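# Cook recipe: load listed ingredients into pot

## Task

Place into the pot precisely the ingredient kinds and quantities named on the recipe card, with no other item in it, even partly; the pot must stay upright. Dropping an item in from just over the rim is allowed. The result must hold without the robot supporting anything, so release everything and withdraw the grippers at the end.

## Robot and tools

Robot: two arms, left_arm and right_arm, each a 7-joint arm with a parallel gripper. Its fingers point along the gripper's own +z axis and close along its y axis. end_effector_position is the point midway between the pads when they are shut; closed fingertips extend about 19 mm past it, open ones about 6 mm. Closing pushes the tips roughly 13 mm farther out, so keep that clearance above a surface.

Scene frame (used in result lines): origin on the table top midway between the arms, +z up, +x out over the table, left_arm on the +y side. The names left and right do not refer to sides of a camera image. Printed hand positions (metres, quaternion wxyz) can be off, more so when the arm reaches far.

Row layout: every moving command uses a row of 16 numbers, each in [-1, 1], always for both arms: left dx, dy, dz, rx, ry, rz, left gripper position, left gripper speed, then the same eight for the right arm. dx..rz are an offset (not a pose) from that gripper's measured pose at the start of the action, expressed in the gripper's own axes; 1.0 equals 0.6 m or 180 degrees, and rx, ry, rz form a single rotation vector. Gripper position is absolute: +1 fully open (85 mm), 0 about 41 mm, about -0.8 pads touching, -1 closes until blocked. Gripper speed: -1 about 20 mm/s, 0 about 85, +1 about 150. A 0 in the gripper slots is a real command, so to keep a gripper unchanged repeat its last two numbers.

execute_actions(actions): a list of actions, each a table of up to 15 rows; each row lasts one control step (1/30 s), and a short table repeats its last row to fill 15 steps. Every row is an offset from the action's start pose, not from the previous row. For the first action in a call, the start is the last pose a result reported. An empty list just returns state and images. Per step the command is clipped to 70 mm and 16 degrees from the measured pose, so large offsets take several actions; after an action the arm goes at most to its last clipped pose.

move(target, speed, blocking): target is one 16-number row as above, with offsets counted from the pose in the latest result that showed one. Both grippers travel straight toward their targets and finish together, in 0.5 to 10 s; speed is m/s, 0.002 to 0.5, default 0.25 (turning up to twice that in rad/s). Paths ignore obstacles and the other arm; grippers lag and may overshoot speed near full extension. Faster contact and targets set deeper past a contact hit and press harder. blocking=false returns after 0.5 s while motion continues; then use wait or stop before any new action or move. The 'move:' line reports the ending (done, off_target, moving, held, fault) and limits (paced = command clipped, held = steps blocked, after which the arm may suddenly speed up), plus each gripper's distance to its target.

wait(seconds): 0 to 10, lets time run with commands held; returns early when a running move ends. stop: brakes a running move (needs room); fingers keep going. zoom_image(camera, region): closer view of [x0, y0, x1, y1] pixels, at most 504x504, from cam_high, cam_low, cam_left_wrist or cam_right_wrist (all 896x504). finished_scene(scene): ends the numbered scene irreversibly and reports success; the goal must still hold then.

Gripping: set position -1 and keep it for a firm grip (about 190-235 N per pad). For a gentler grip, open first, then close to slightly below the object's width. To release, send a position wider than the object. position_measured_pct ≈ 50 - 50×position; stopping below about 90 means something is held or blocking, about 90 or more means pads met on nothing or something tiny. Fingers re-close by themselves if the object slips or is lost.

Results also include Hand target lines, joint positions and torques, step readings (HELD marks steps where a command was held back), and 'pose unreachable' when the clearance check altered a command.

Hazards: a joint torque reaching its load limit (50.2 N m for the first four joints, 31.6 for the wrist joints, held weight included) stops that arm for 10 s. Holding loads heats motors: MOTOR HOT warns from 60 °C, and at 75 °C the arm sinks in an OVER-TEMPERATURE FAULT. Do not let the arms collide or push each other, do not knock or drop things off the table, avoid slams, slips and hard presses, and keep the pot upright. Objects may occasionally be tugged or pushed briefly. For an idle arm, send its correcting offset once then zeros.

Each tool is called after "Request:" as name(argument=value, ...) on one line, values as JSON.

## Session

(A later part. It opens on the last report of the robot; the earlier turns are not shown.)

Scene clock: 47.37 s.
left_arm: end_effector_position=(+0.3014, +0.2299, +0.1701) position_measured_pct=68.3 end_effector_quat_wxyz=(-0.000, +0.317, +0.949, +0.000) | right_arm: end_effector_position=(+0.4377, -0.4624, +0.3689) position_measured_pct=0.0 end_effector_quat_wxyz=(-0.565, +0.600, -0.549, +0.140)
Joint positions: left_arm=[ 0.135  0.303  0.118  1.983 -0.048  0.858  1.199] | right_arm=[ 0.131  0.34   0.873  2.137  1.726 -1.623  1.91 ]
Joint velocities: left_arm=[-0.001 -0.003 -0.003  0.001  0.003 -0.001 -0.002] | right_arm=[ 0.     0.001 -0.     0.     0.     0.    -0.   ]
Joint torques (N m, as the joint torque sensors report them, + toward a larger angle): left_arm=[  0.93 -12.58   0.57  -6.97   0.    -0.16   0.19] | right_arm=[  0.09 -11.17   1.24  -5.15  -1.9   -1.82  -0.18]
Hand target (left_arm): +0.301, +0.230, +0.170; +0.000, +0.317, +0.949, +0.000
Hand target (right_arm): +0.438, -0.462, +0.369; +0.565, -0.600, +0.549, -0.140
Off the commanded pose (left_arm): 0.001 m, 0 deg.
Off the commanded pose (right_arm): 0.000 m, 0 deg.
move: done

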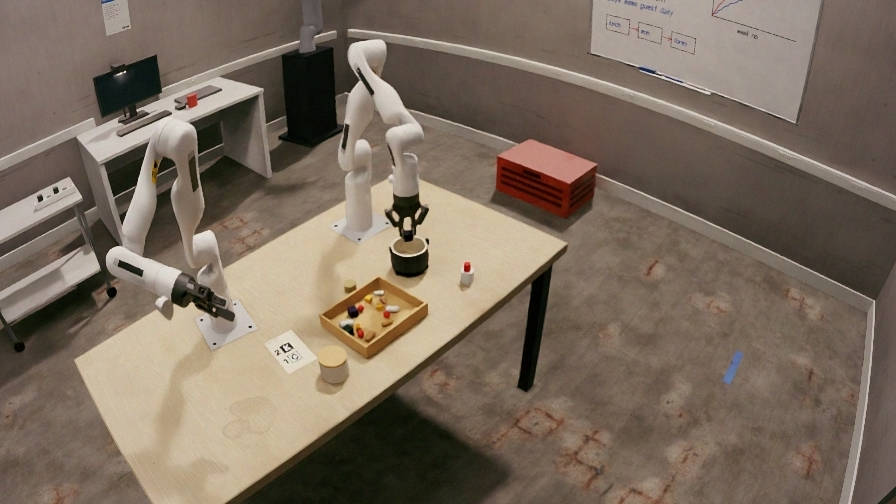

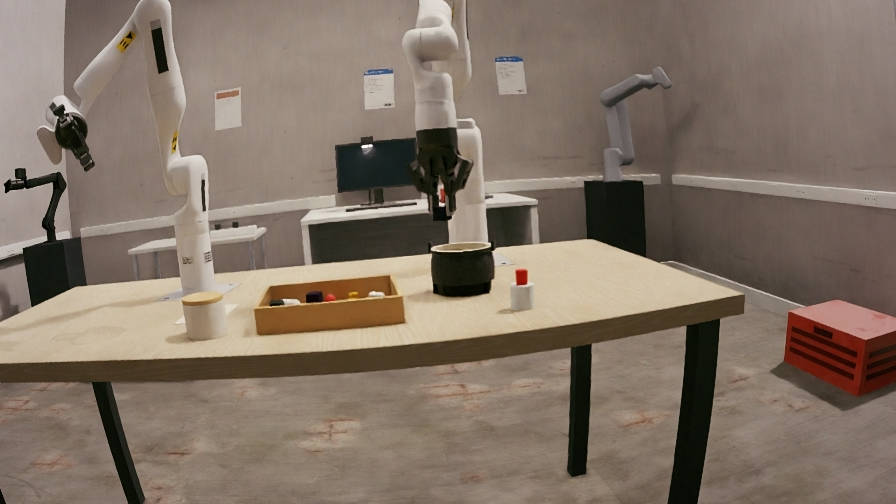

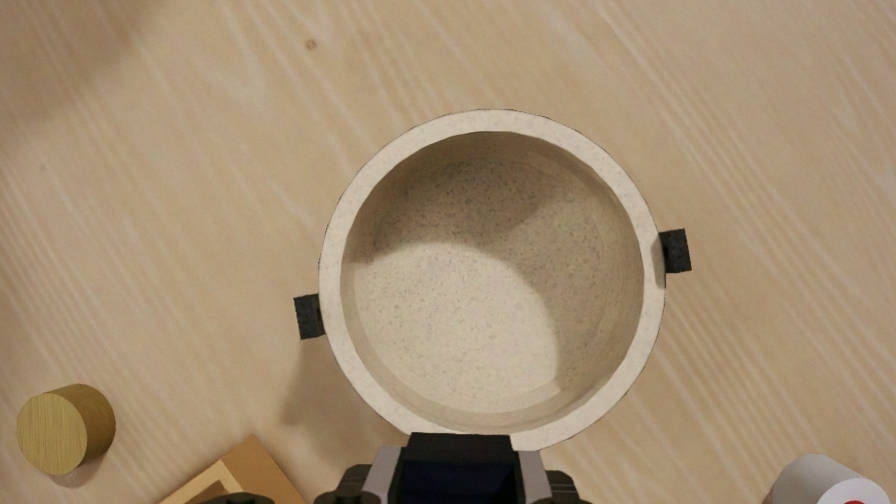

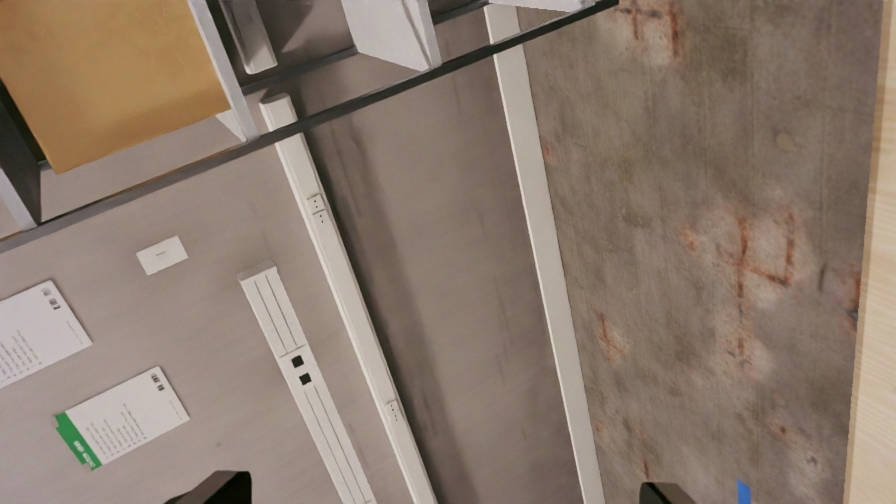

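Request:
move(target=[0.082,0.015,0.09,0,0,0,-0.5,0,0,0,0,0,0,0,1,0], speed=0.2)

Request:
execute_actions(actions=[[[0,0,0,0,0,0,-0.16,0.5,0,0,0,0,0,0,1,0],[0,0,0,0,0,0,-0.16,0.5,0,0,0,0,0,0,1,0],[0,0,0,0,0,0,-0.16,0.5,0,0,0,0,0,0,1,0],[0,0,0,0,0,0,-0.16,0.5,0,0,0,0,0,0,1,0],[0,0,0,0,0,0,-0.16,0.5,0,0,0,0,0,0,1,0],[0,0,0,0,0,0,-0.16,0.5,0,0,0,0,0,0,1,0],[0,0,-0.01,0,0,0,-0.16,0.5,0,0,0,0,0,0,1,0],[0,0,-0.02,0,0,0,-0.16,0.5,0,0,0,0,0,0,1,0],[0,0,-0.03,0,0,0,-0.16,0.5,0,0,0,0,0,0,1,0],[0,0,-0.04,0,0,0,-0.16,0.5,0,0,0,0,0,0,1,0],[0,0,-0.05,0,0,0,-0.16,0.5,0,0,0,0,0,0,1,0]]])

Scene clock: 55.40 s.
left_arm: end_effector_position=(+0.2678, +0.2668, +0.1162) position_measured_pct=68.3 end_effector_quat_wxyz=(+0.000, +0.317, +0.948, +0.001) | right_arm: end_effector_position=(+0.4377, -0.4624, +0.3689) position_measured_pct=0.0 end_effector_quat_wxyz=(-0.565, +0.600, -0.549, +0.140)
Joint positions: left_arm=[ 0.068  0.334  0.091  2.187 -0.053  0.623  1.116] | right_arm=[ 0.131  0.34   0.873  2.137  1.726 -1.623  1.91 ]
Joint velocities: left_arm=[-0.002  0.002 -0.004  0.002  0.003  0.001 -0.003] | right_arm=[-0.    -0.     0.    -0.001 -0.     0.     0.001]
Joint torques (N m, as the joint torque sensors report them, + toward a larger angle): left_arm=[  0.26 -11.09   1.26  -5.07  -0.18  -0.17   0.04] | right_arm=[  0.11 -11.1    1.3   -5.13  -1.91  -1.74  -0.07]
Hand target (left_arm): +0.268, +0.267, +0.116; -0.000, +0.317, +0.949, +0.001
Hand target (right_arm): +0.438, -0.462, +0.369; +0.565, -0.600, +0.549, -0.140
Off the commanded pose (left_arm): 0.000 m, 0 deg.
Off the commanded pose (right_arm): 0.000 m, 0 deg.
move: done

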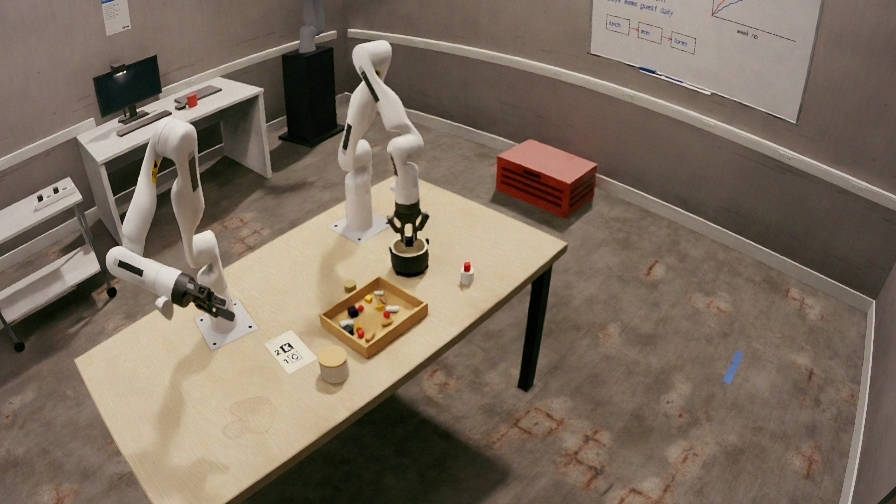

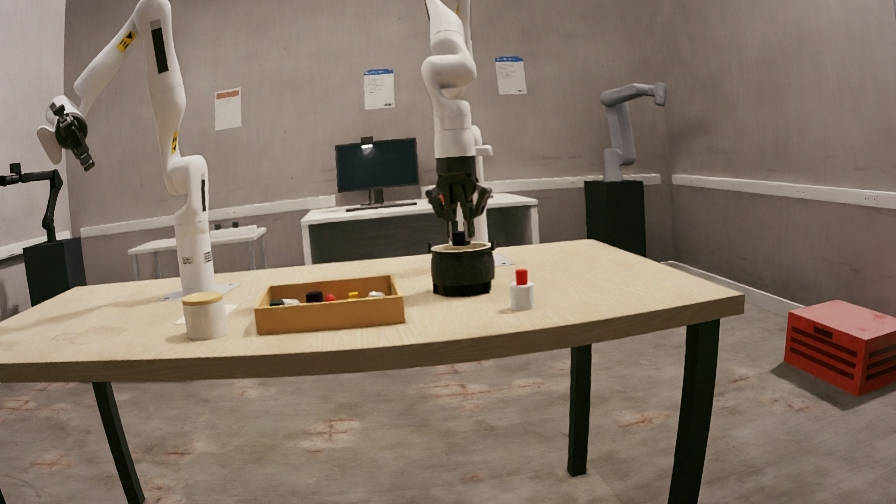

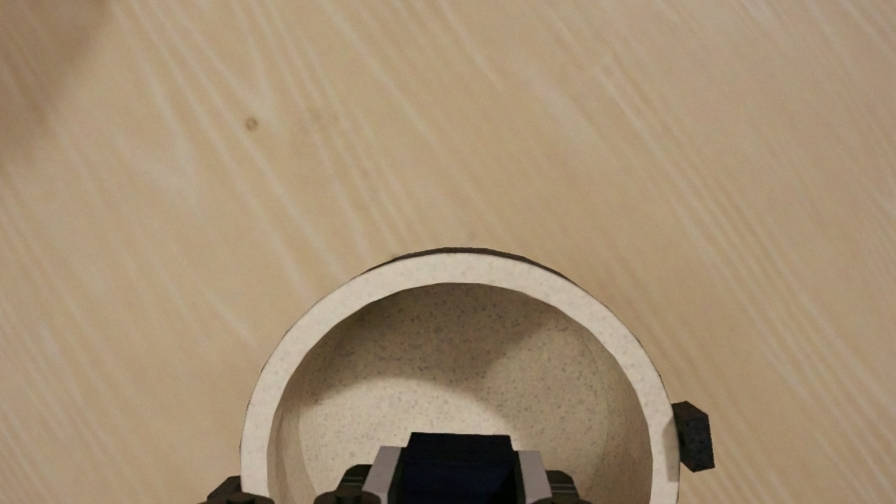

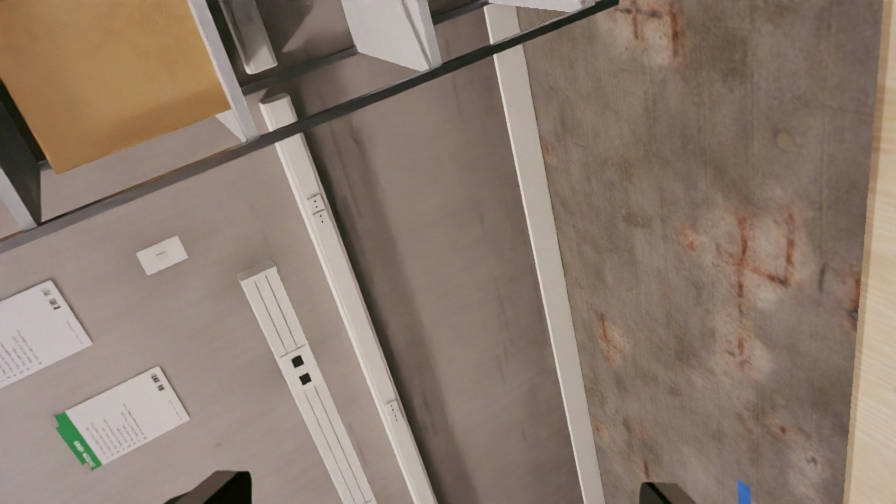

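Scene clock: 55.90 s.
left_arm: end_effector_position=(+0.2671, +0.2665, +0.1449) position_measured_pct=57.9 end_effector_quat_wxyz=(-0.001, +0.317, +0.948, +0.000) | right_arm: end_effector_position=(+0.4377, -0.4624, +0.3689) position_measured_pct=0.0 end_effector_quat_wxyz=(-0.565, +0.600, -0.549, +0.140)
Joint positions: left_arm=[ 0.06   0.27   0.099  2.145 -0.04   0.731  1.104] | right_arm=[ 0.131  0.34   0.873  2.137  1.726 -1.623  1.91 ]
Joint velocities: left_arm=[-0.002 -0.01  -0.001 -0.012  0.005  0.048 -0.01 ] | right_arm=[-0.    -0.001 -0.001  0.    -0.     0.     0.   ]
Joint torques (N m, as the joint torque sensors report them, + toward a larger angle): left_arm=[  0.61 -10.95   0.73  -5.68  -0.05   0.24  -0.23] | right_arm=[  0.08 -11.13   1.36  -4.99  -1.88  -1.8   -0.05]
Hand target (left_arm): +0.268, +0.267, +0.146; +0.000, +0.317, +0.948, +0.001
Hand target (right_arm): +0.438, -0.462, +0.369; +0.565, -0.600, +0.549, -0.140
Off the commanded pose (left_arm): 0.001 m, 0 deg.
Off the commanded pose (right_arm): 0.000 m, 0 deg.
Step readings (end_effector_position):
0: left_arm (+0.2678, +0.2668, +0.1162) | right_arm (+0.4377, -0.4624, +0.3689)
1: left_arm (+0.2678, +0.2668, +0.1162) | right_arm (+0.4377, -0.4624, +0.3689)
2: left_arm (+0.2678, +0.2667, +0.1162) | right_arm (+0.4377, -0.4624, +0.3689)
4: left_arm (+0.2678, +0.2667, +0.1162) | right_arm (+0.4377, -0.4624, +0.3689)
8: left_arm (+0.2682, +0.2669, +0.1193) | right_arm (+0.4377, -0.4624, +0.3689)
15: end_effector_position above

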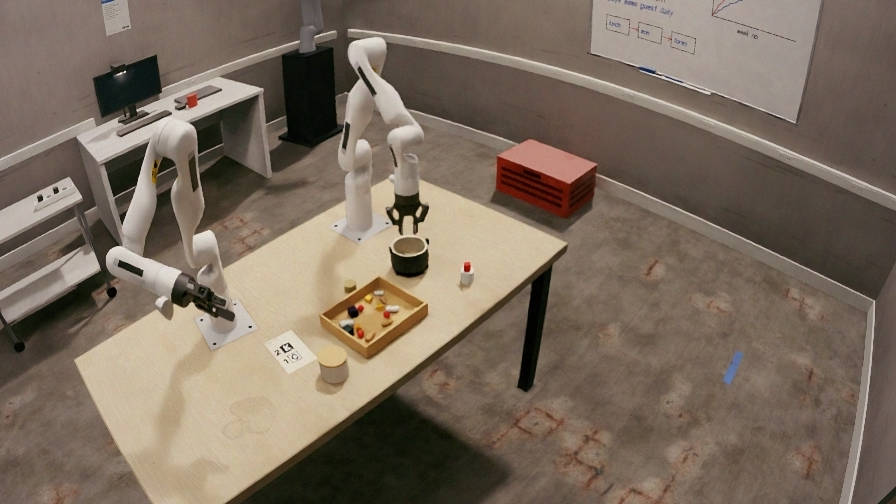

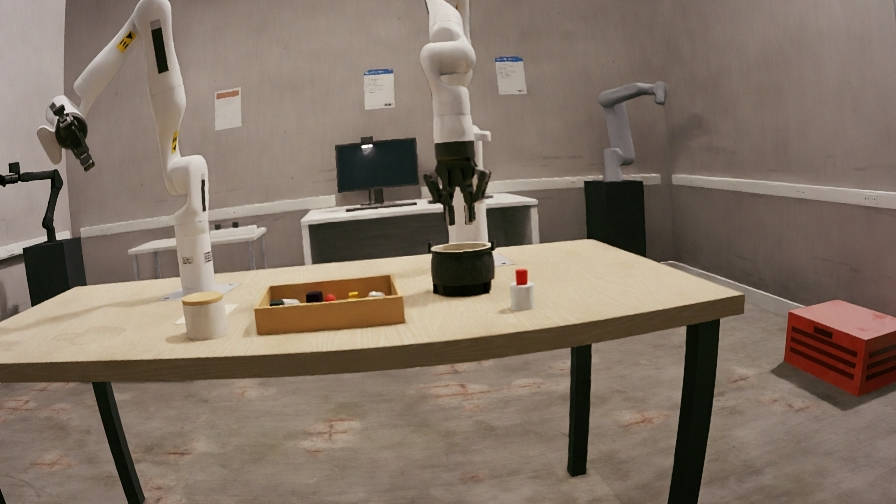

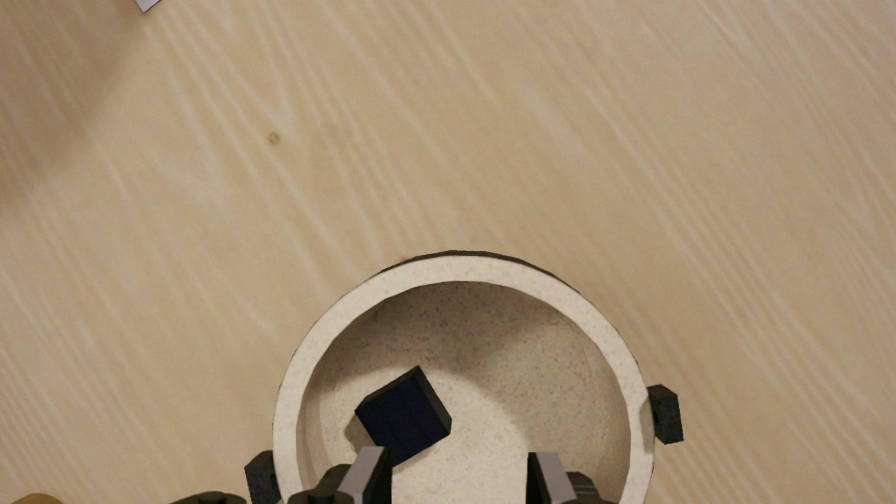

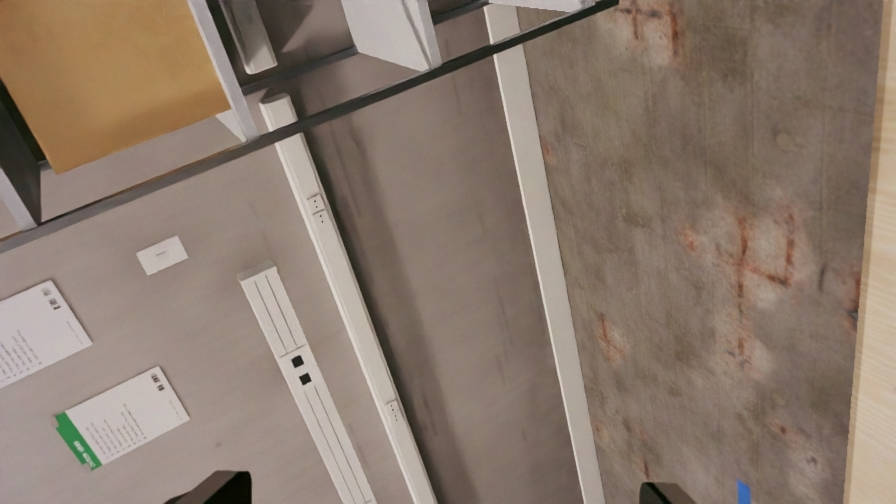

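Rim ≈ 0.085.

Request:
move(target=[-0.362,-0.331,0.125,0,0,-0.122,-0.16,0.5,0,0,0,0,0,0,1,0], speed=0.3)

Scene clock: 58.73 s.
left_arm: end_effector_position=(+0.3197, -0.0232, +0.0695) position_measured_pct=57.9 end_effector_quat_wxyz=(-0.001, +0.131, +0.991, -0.000) | right_arm: end_effector_position=(+0.4377, -0.4624, +0.3689) position_measured_pct=0.0 end_effector_quat_wxyz=(-0.565, +0.600, -0.549, +0.140)
Joint positions: left_arm=[ 0.689  0.74   0.063  1.588 -0.056  0.818  2.077] | right_arm=[ 0.131  0.34   0.873  2.137  1.726 -1.623  1.91 ]
Joint velocities: left_arm=[ 0.002  0.004  0.002 -0.001 -0.002  0.     0.002] | right_arm=[-0.     0.    -0.     0.001  0.    -0.     0.001]
Joint torques (N m, as the joint torque sensors report them, + toward a larger angle): left_arm=[  0.64 -19.68   1.13  -6.59   0.15  -0.21   0.36] | right_arm=[  0.05 -11.07   1.39  -5.11  -1.93  -1.85  -0.06]
Hand target (left_arm): +0.320, -0.023, +0.069; -0.002, +0.131, +0.991, +0.000
Hand target (right_arm): +0.438, -0.462, +0.369; +0.565, -0.600, +0.549, -0.140
Off the commanded pose (left_arm): 0.001 m, 0 deg.
Off the commanded pose (right_arm): 0.000 m, 0 deg.
move: done

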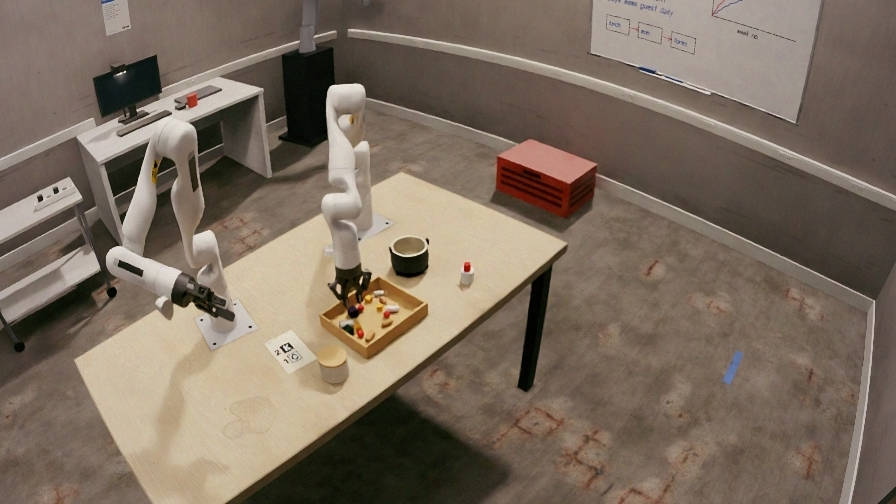

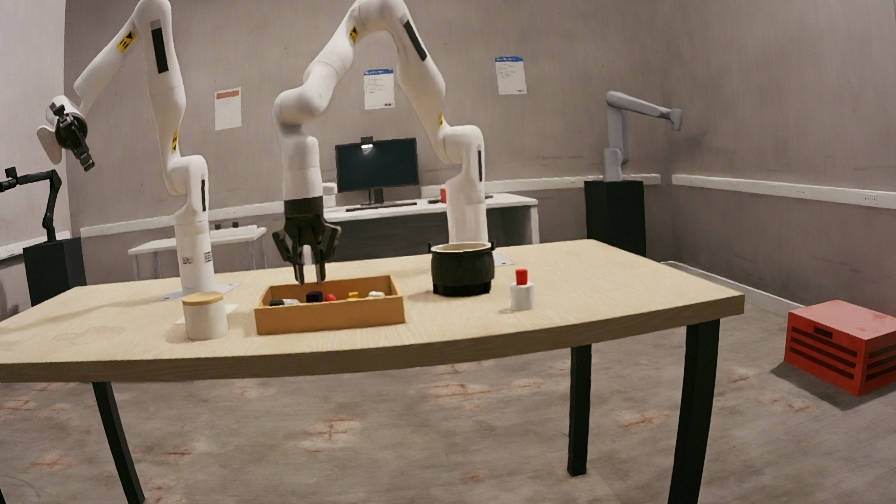

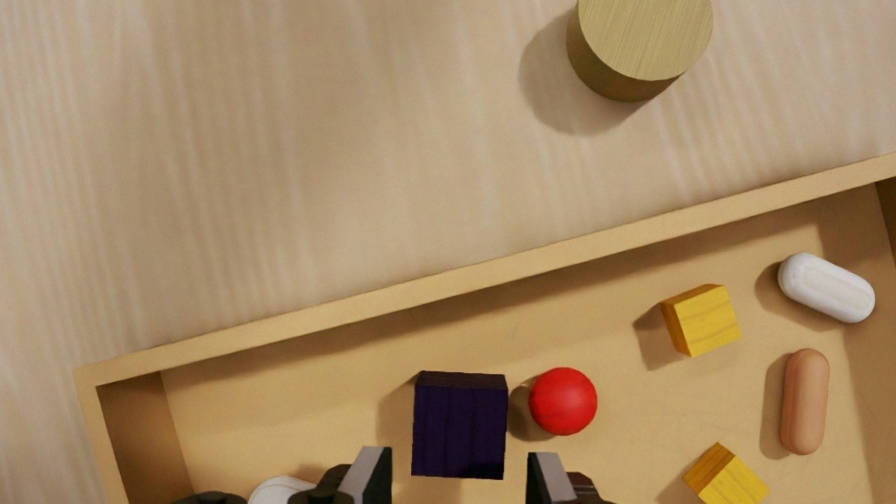

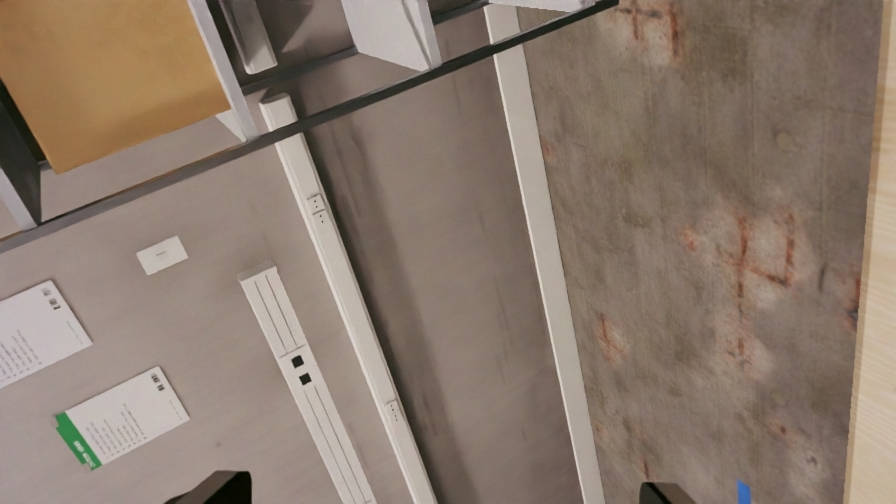

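Request:
move(target=[-0.001,-0.004,0.057,0,0,0,-0.16,0.5,0,0,0,0,0,0,1,0], speed=0.07)

Request:
execute_actions(actions=[[[0,0,0,0,0,0,-0.5,0,0,0,0,0,0,0,1,0]]])

Request:
move(target=[0,0,-0.13,0,0,0,-0.5,0,0,0,0,0,0,0,1,0], speed=0.2)

Scene clock: 62.70 s.
left_arm: end_effector_position=(+0.3196, -0.0257, +0.0354) position_measured_pct=57.9 end_effector_quat_wxyz=(-0.001, +0.131, +0.991, -0.000) | right_arm: end_effector_position=(+0.4377, -0.4624, +0.3689) position_measured_pct=0.0 end_effector_quat_wxyz=(-0.565, +0.600, -0.549, +0.140)
Joint positions: left_arm=[ 0.696  0.8    0.058  1.602 -0.059  0.743  2.083] | right_arm=[ 0.131  0.34   0.873  2.137  1.726 -1.623  1.91 ]
Joint velocities: left_arm=[ 0.     0.003  0.     0.001 -0.     0.     0.002] | right_arm=[-0.    -0.     0.001  0.     0.    -0.     0.001]
Joint torques (N m, as the joint torque sensors report them, + toward a larger angle): left_arm=[  0.5  -19.65   1.38  -5.99   0.02  -0.14   0.14] | right_arm=[  0.03 -11.04   1.29  -5.23  -1.88  -1.84  -0.12]
Hand target (left_arm): +0.320, -0.026, +0.035; -0.001, +0.131, +0.991, -0.000
Hand target (right_arm): +0.438, -0.462, +0.369; +0.565, -0.600, +0.549, -0.140
Off the commanded pose (left_arm): 0.000 m, 0 deg.
Off the commanded pose (right_arm): 0.000 m, 0 deg.
move: done

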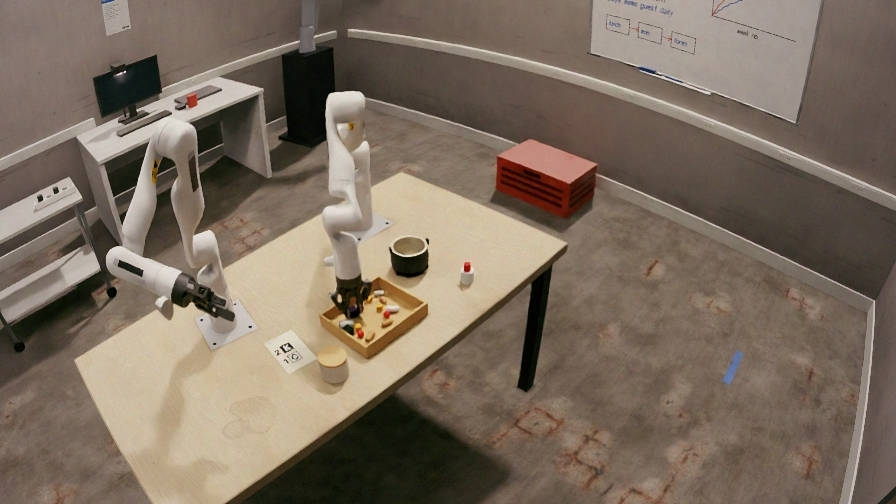

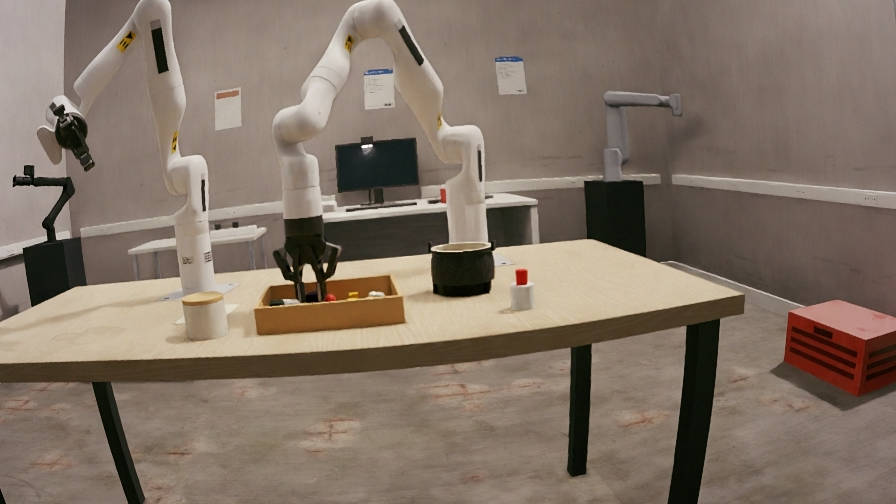

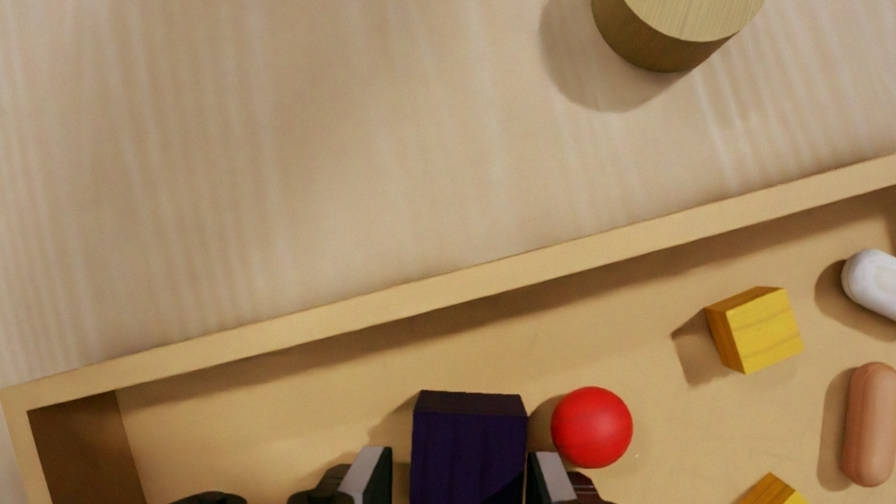

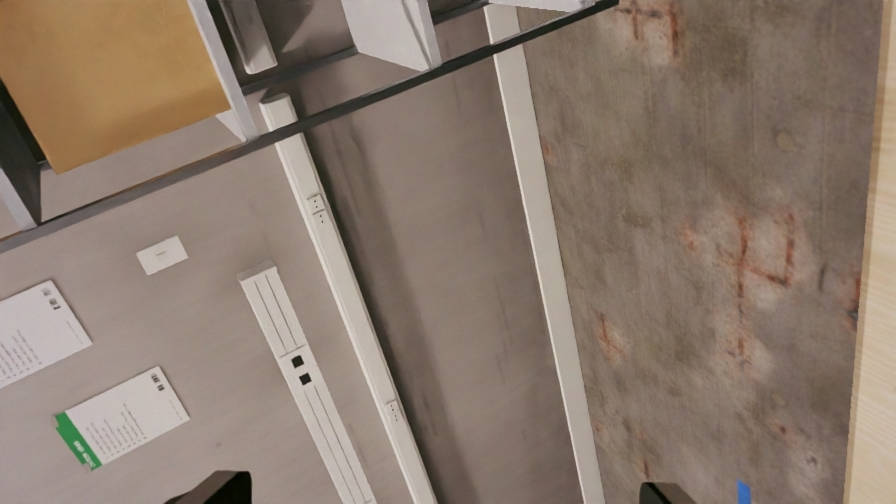

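Scene clock: 63.20 s.
left_arm: end_effector_position=(+0.3198, -0.0259, +0.0359) position_measured_pct=68.7 end_effector_quat_wxyz=(-0.001, +0.131, +0.991, -0.000) | right_arm: end_effector_position=(+0.4377, -0.4624, +0.3689) position_measured_pct=0.0 end_effector_quat_wxyz=(-0.565, +0.600, -0.549, +0.140)
Joint positions: left_arm=[ 0.696  0.799  0.058  1.602 -0.059  0.744  2.083] | right_arm=[ 0.131  0.34   0.873  2.137  1.726 -1.623  1.91 ]
Joint velocities: left_arm=[ 0.001 -0.     0.001 -0.001  0.001  0.    -0.002] | right_arm=[ 0.     0.     0.    -0.001 -0.     0.     0.002]
Joint torques (N m, as the joint torque sensors report them, + toward a larger angle): left_arm=[  0.7  -18.86   1.09  -5.93  -0.02  -0.13   0.13] | right_arm=[  0.19 -11.09   1.31  -5.07  -1.89  -1.81  -0.02]
Hand target (left_arm): +0.320, -0.026, +0.035; -0.001, +0.131, +0.991, -0.000
Hand target (right_arm): +0.438, -0.462, +0.369; +0.565, -0.600, +0.549, -0.140
Off the commanded pose (left_arm): 0.001 m, 0 deg.
Off the commanded pose (right_arm): 0.000 m, 0 deg.
Step readings (end_effector_position):
0: left_arm (+0.3196, -0.0257, +0.0354) | right_arm (+0.4377, -0.4624, +0.3689)
1: left_arm (+0.3196, -0.0257, +0.0354) | right_arm (+0.4377, -0.4624, +0.3689)
2: left_arm (+0.3196, -0.0257, +0.0355) | right_arm (+0.4377, -0.4624, +0.3689)
4: left_arm (+0.3197, -0.0257, +0.0354) | right_arm (+0.4377, -0.4624, +0.3689)
8: left_arm (+0.3198, -0.0259, +0.0359) | right_arm (+0.4377, -0.4624, +0.3689)
15: end_effector_position above

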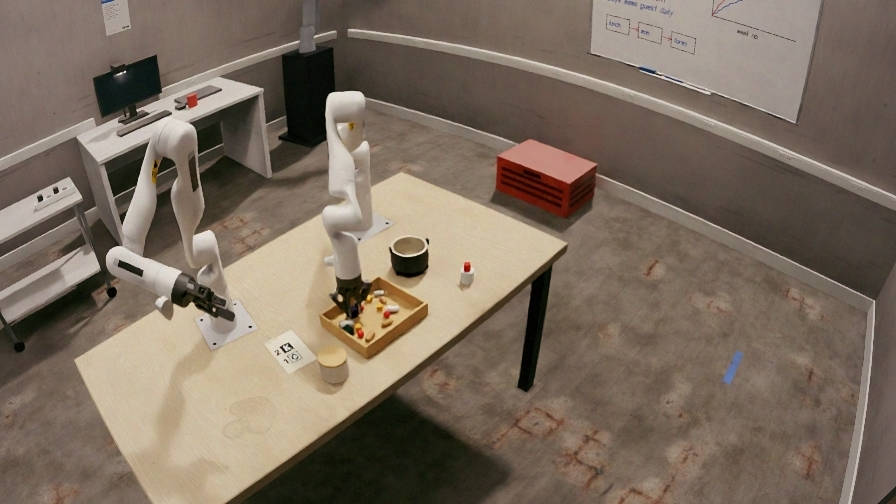

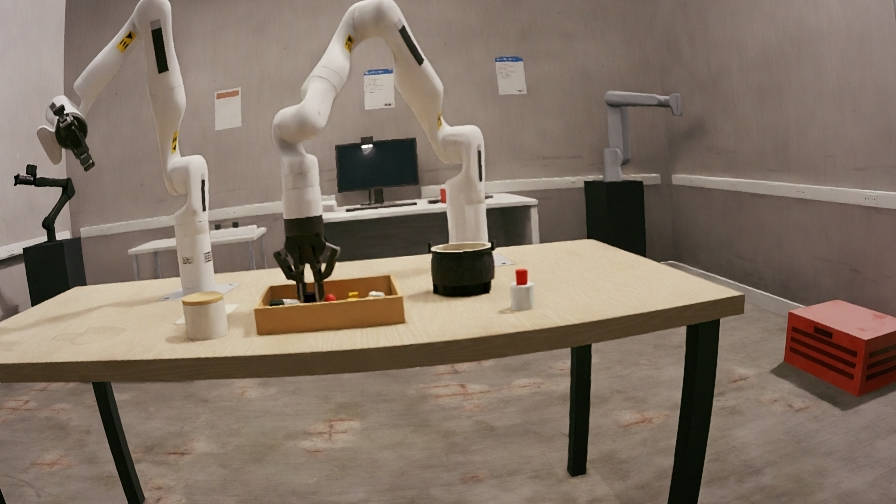

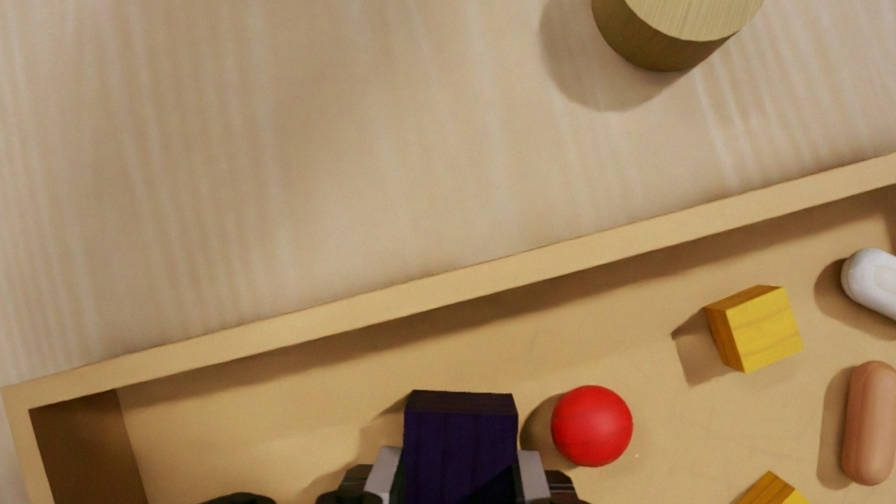

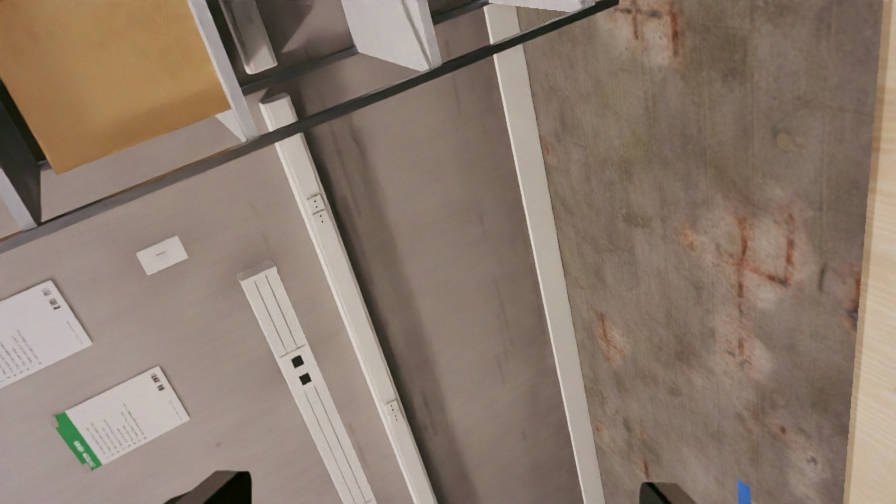

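Scene clock: 63.97 s.
left_arm: end_effector_position=(+0.3198, -0.0258, +0.1137) position_measured_pct=68.7 end_effector_quat_wxyz=(-0.001, +0.131, +0.991, -0.000) | right_arm: end_effector_position=(+0.4377, -0.4624, +0.3689) position_measured_pct=0.0 end_effector_quat_wxyz=(-0.565, +0.600, -0.549, +0.140)
Joint positions: left_arm=[ 0.689  0.675  0.069  1.542 -0.052  0.928  2.077] | right_arm=[ 0.131  0.34   0.873  2.137  1.726 -1.623  1.91 ]
Joint velocities: left_arm=[-0.    -0.004 -0.    -0.001 -0.001 -0.001  0.   ] | right_arm=[-0.     0.     0.001 -0.001 -0.     0.     0.002]
Joint torques (N m, as the joint torque sensors report them, + toward a larger angle): left_arm=[  0.64 -18.95   1.05  -6.96   0.19  -0.16   0.16] | right_arm=[ -0.02 -11.09   1.32  -5.06  -1.94  -1.81  -0.03]
Hand target (left_arm): +0.320, -0.026, +0.114; -0.001, +0.131, +0.991, -0.000
Hand target (right_arm): +0.438, -0.462, +0.369; +0.565, -0.600, +0.549, -0.140
Off the commanded pose (left_arm): 0.000 m, 0 deg.
Off the commanded pose (right_arm): 0.000 m, 0 deg.
move: done

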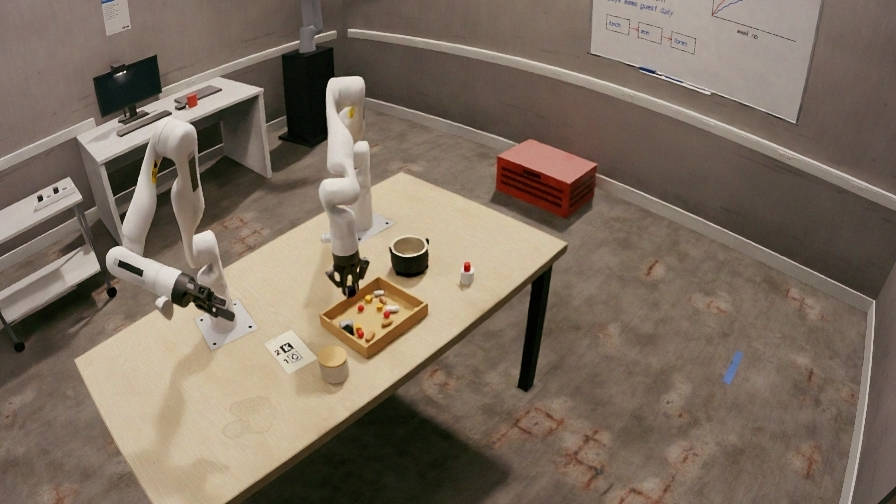

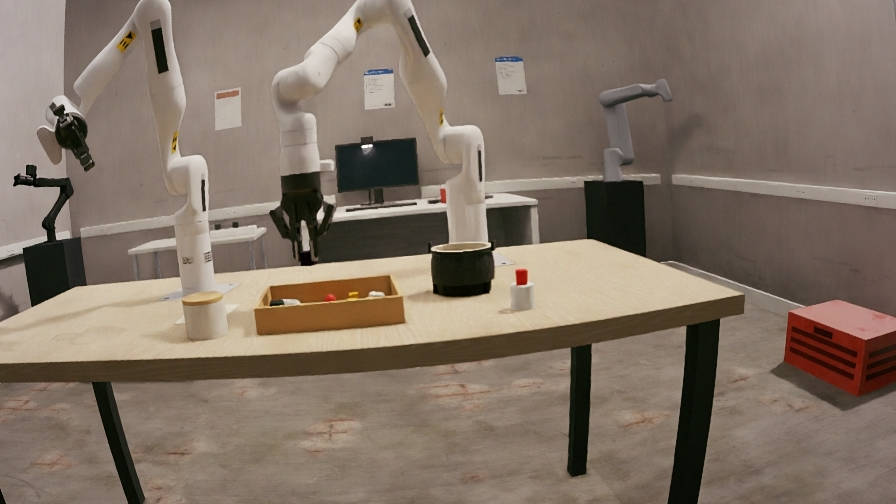

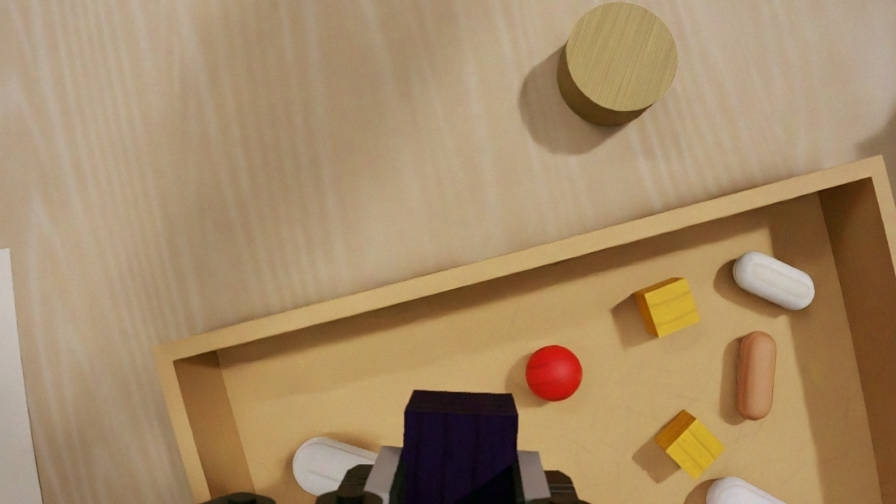

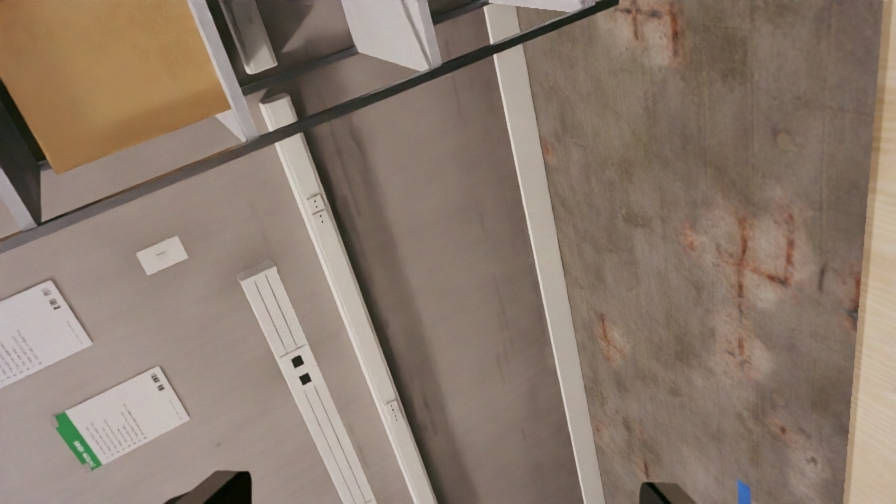

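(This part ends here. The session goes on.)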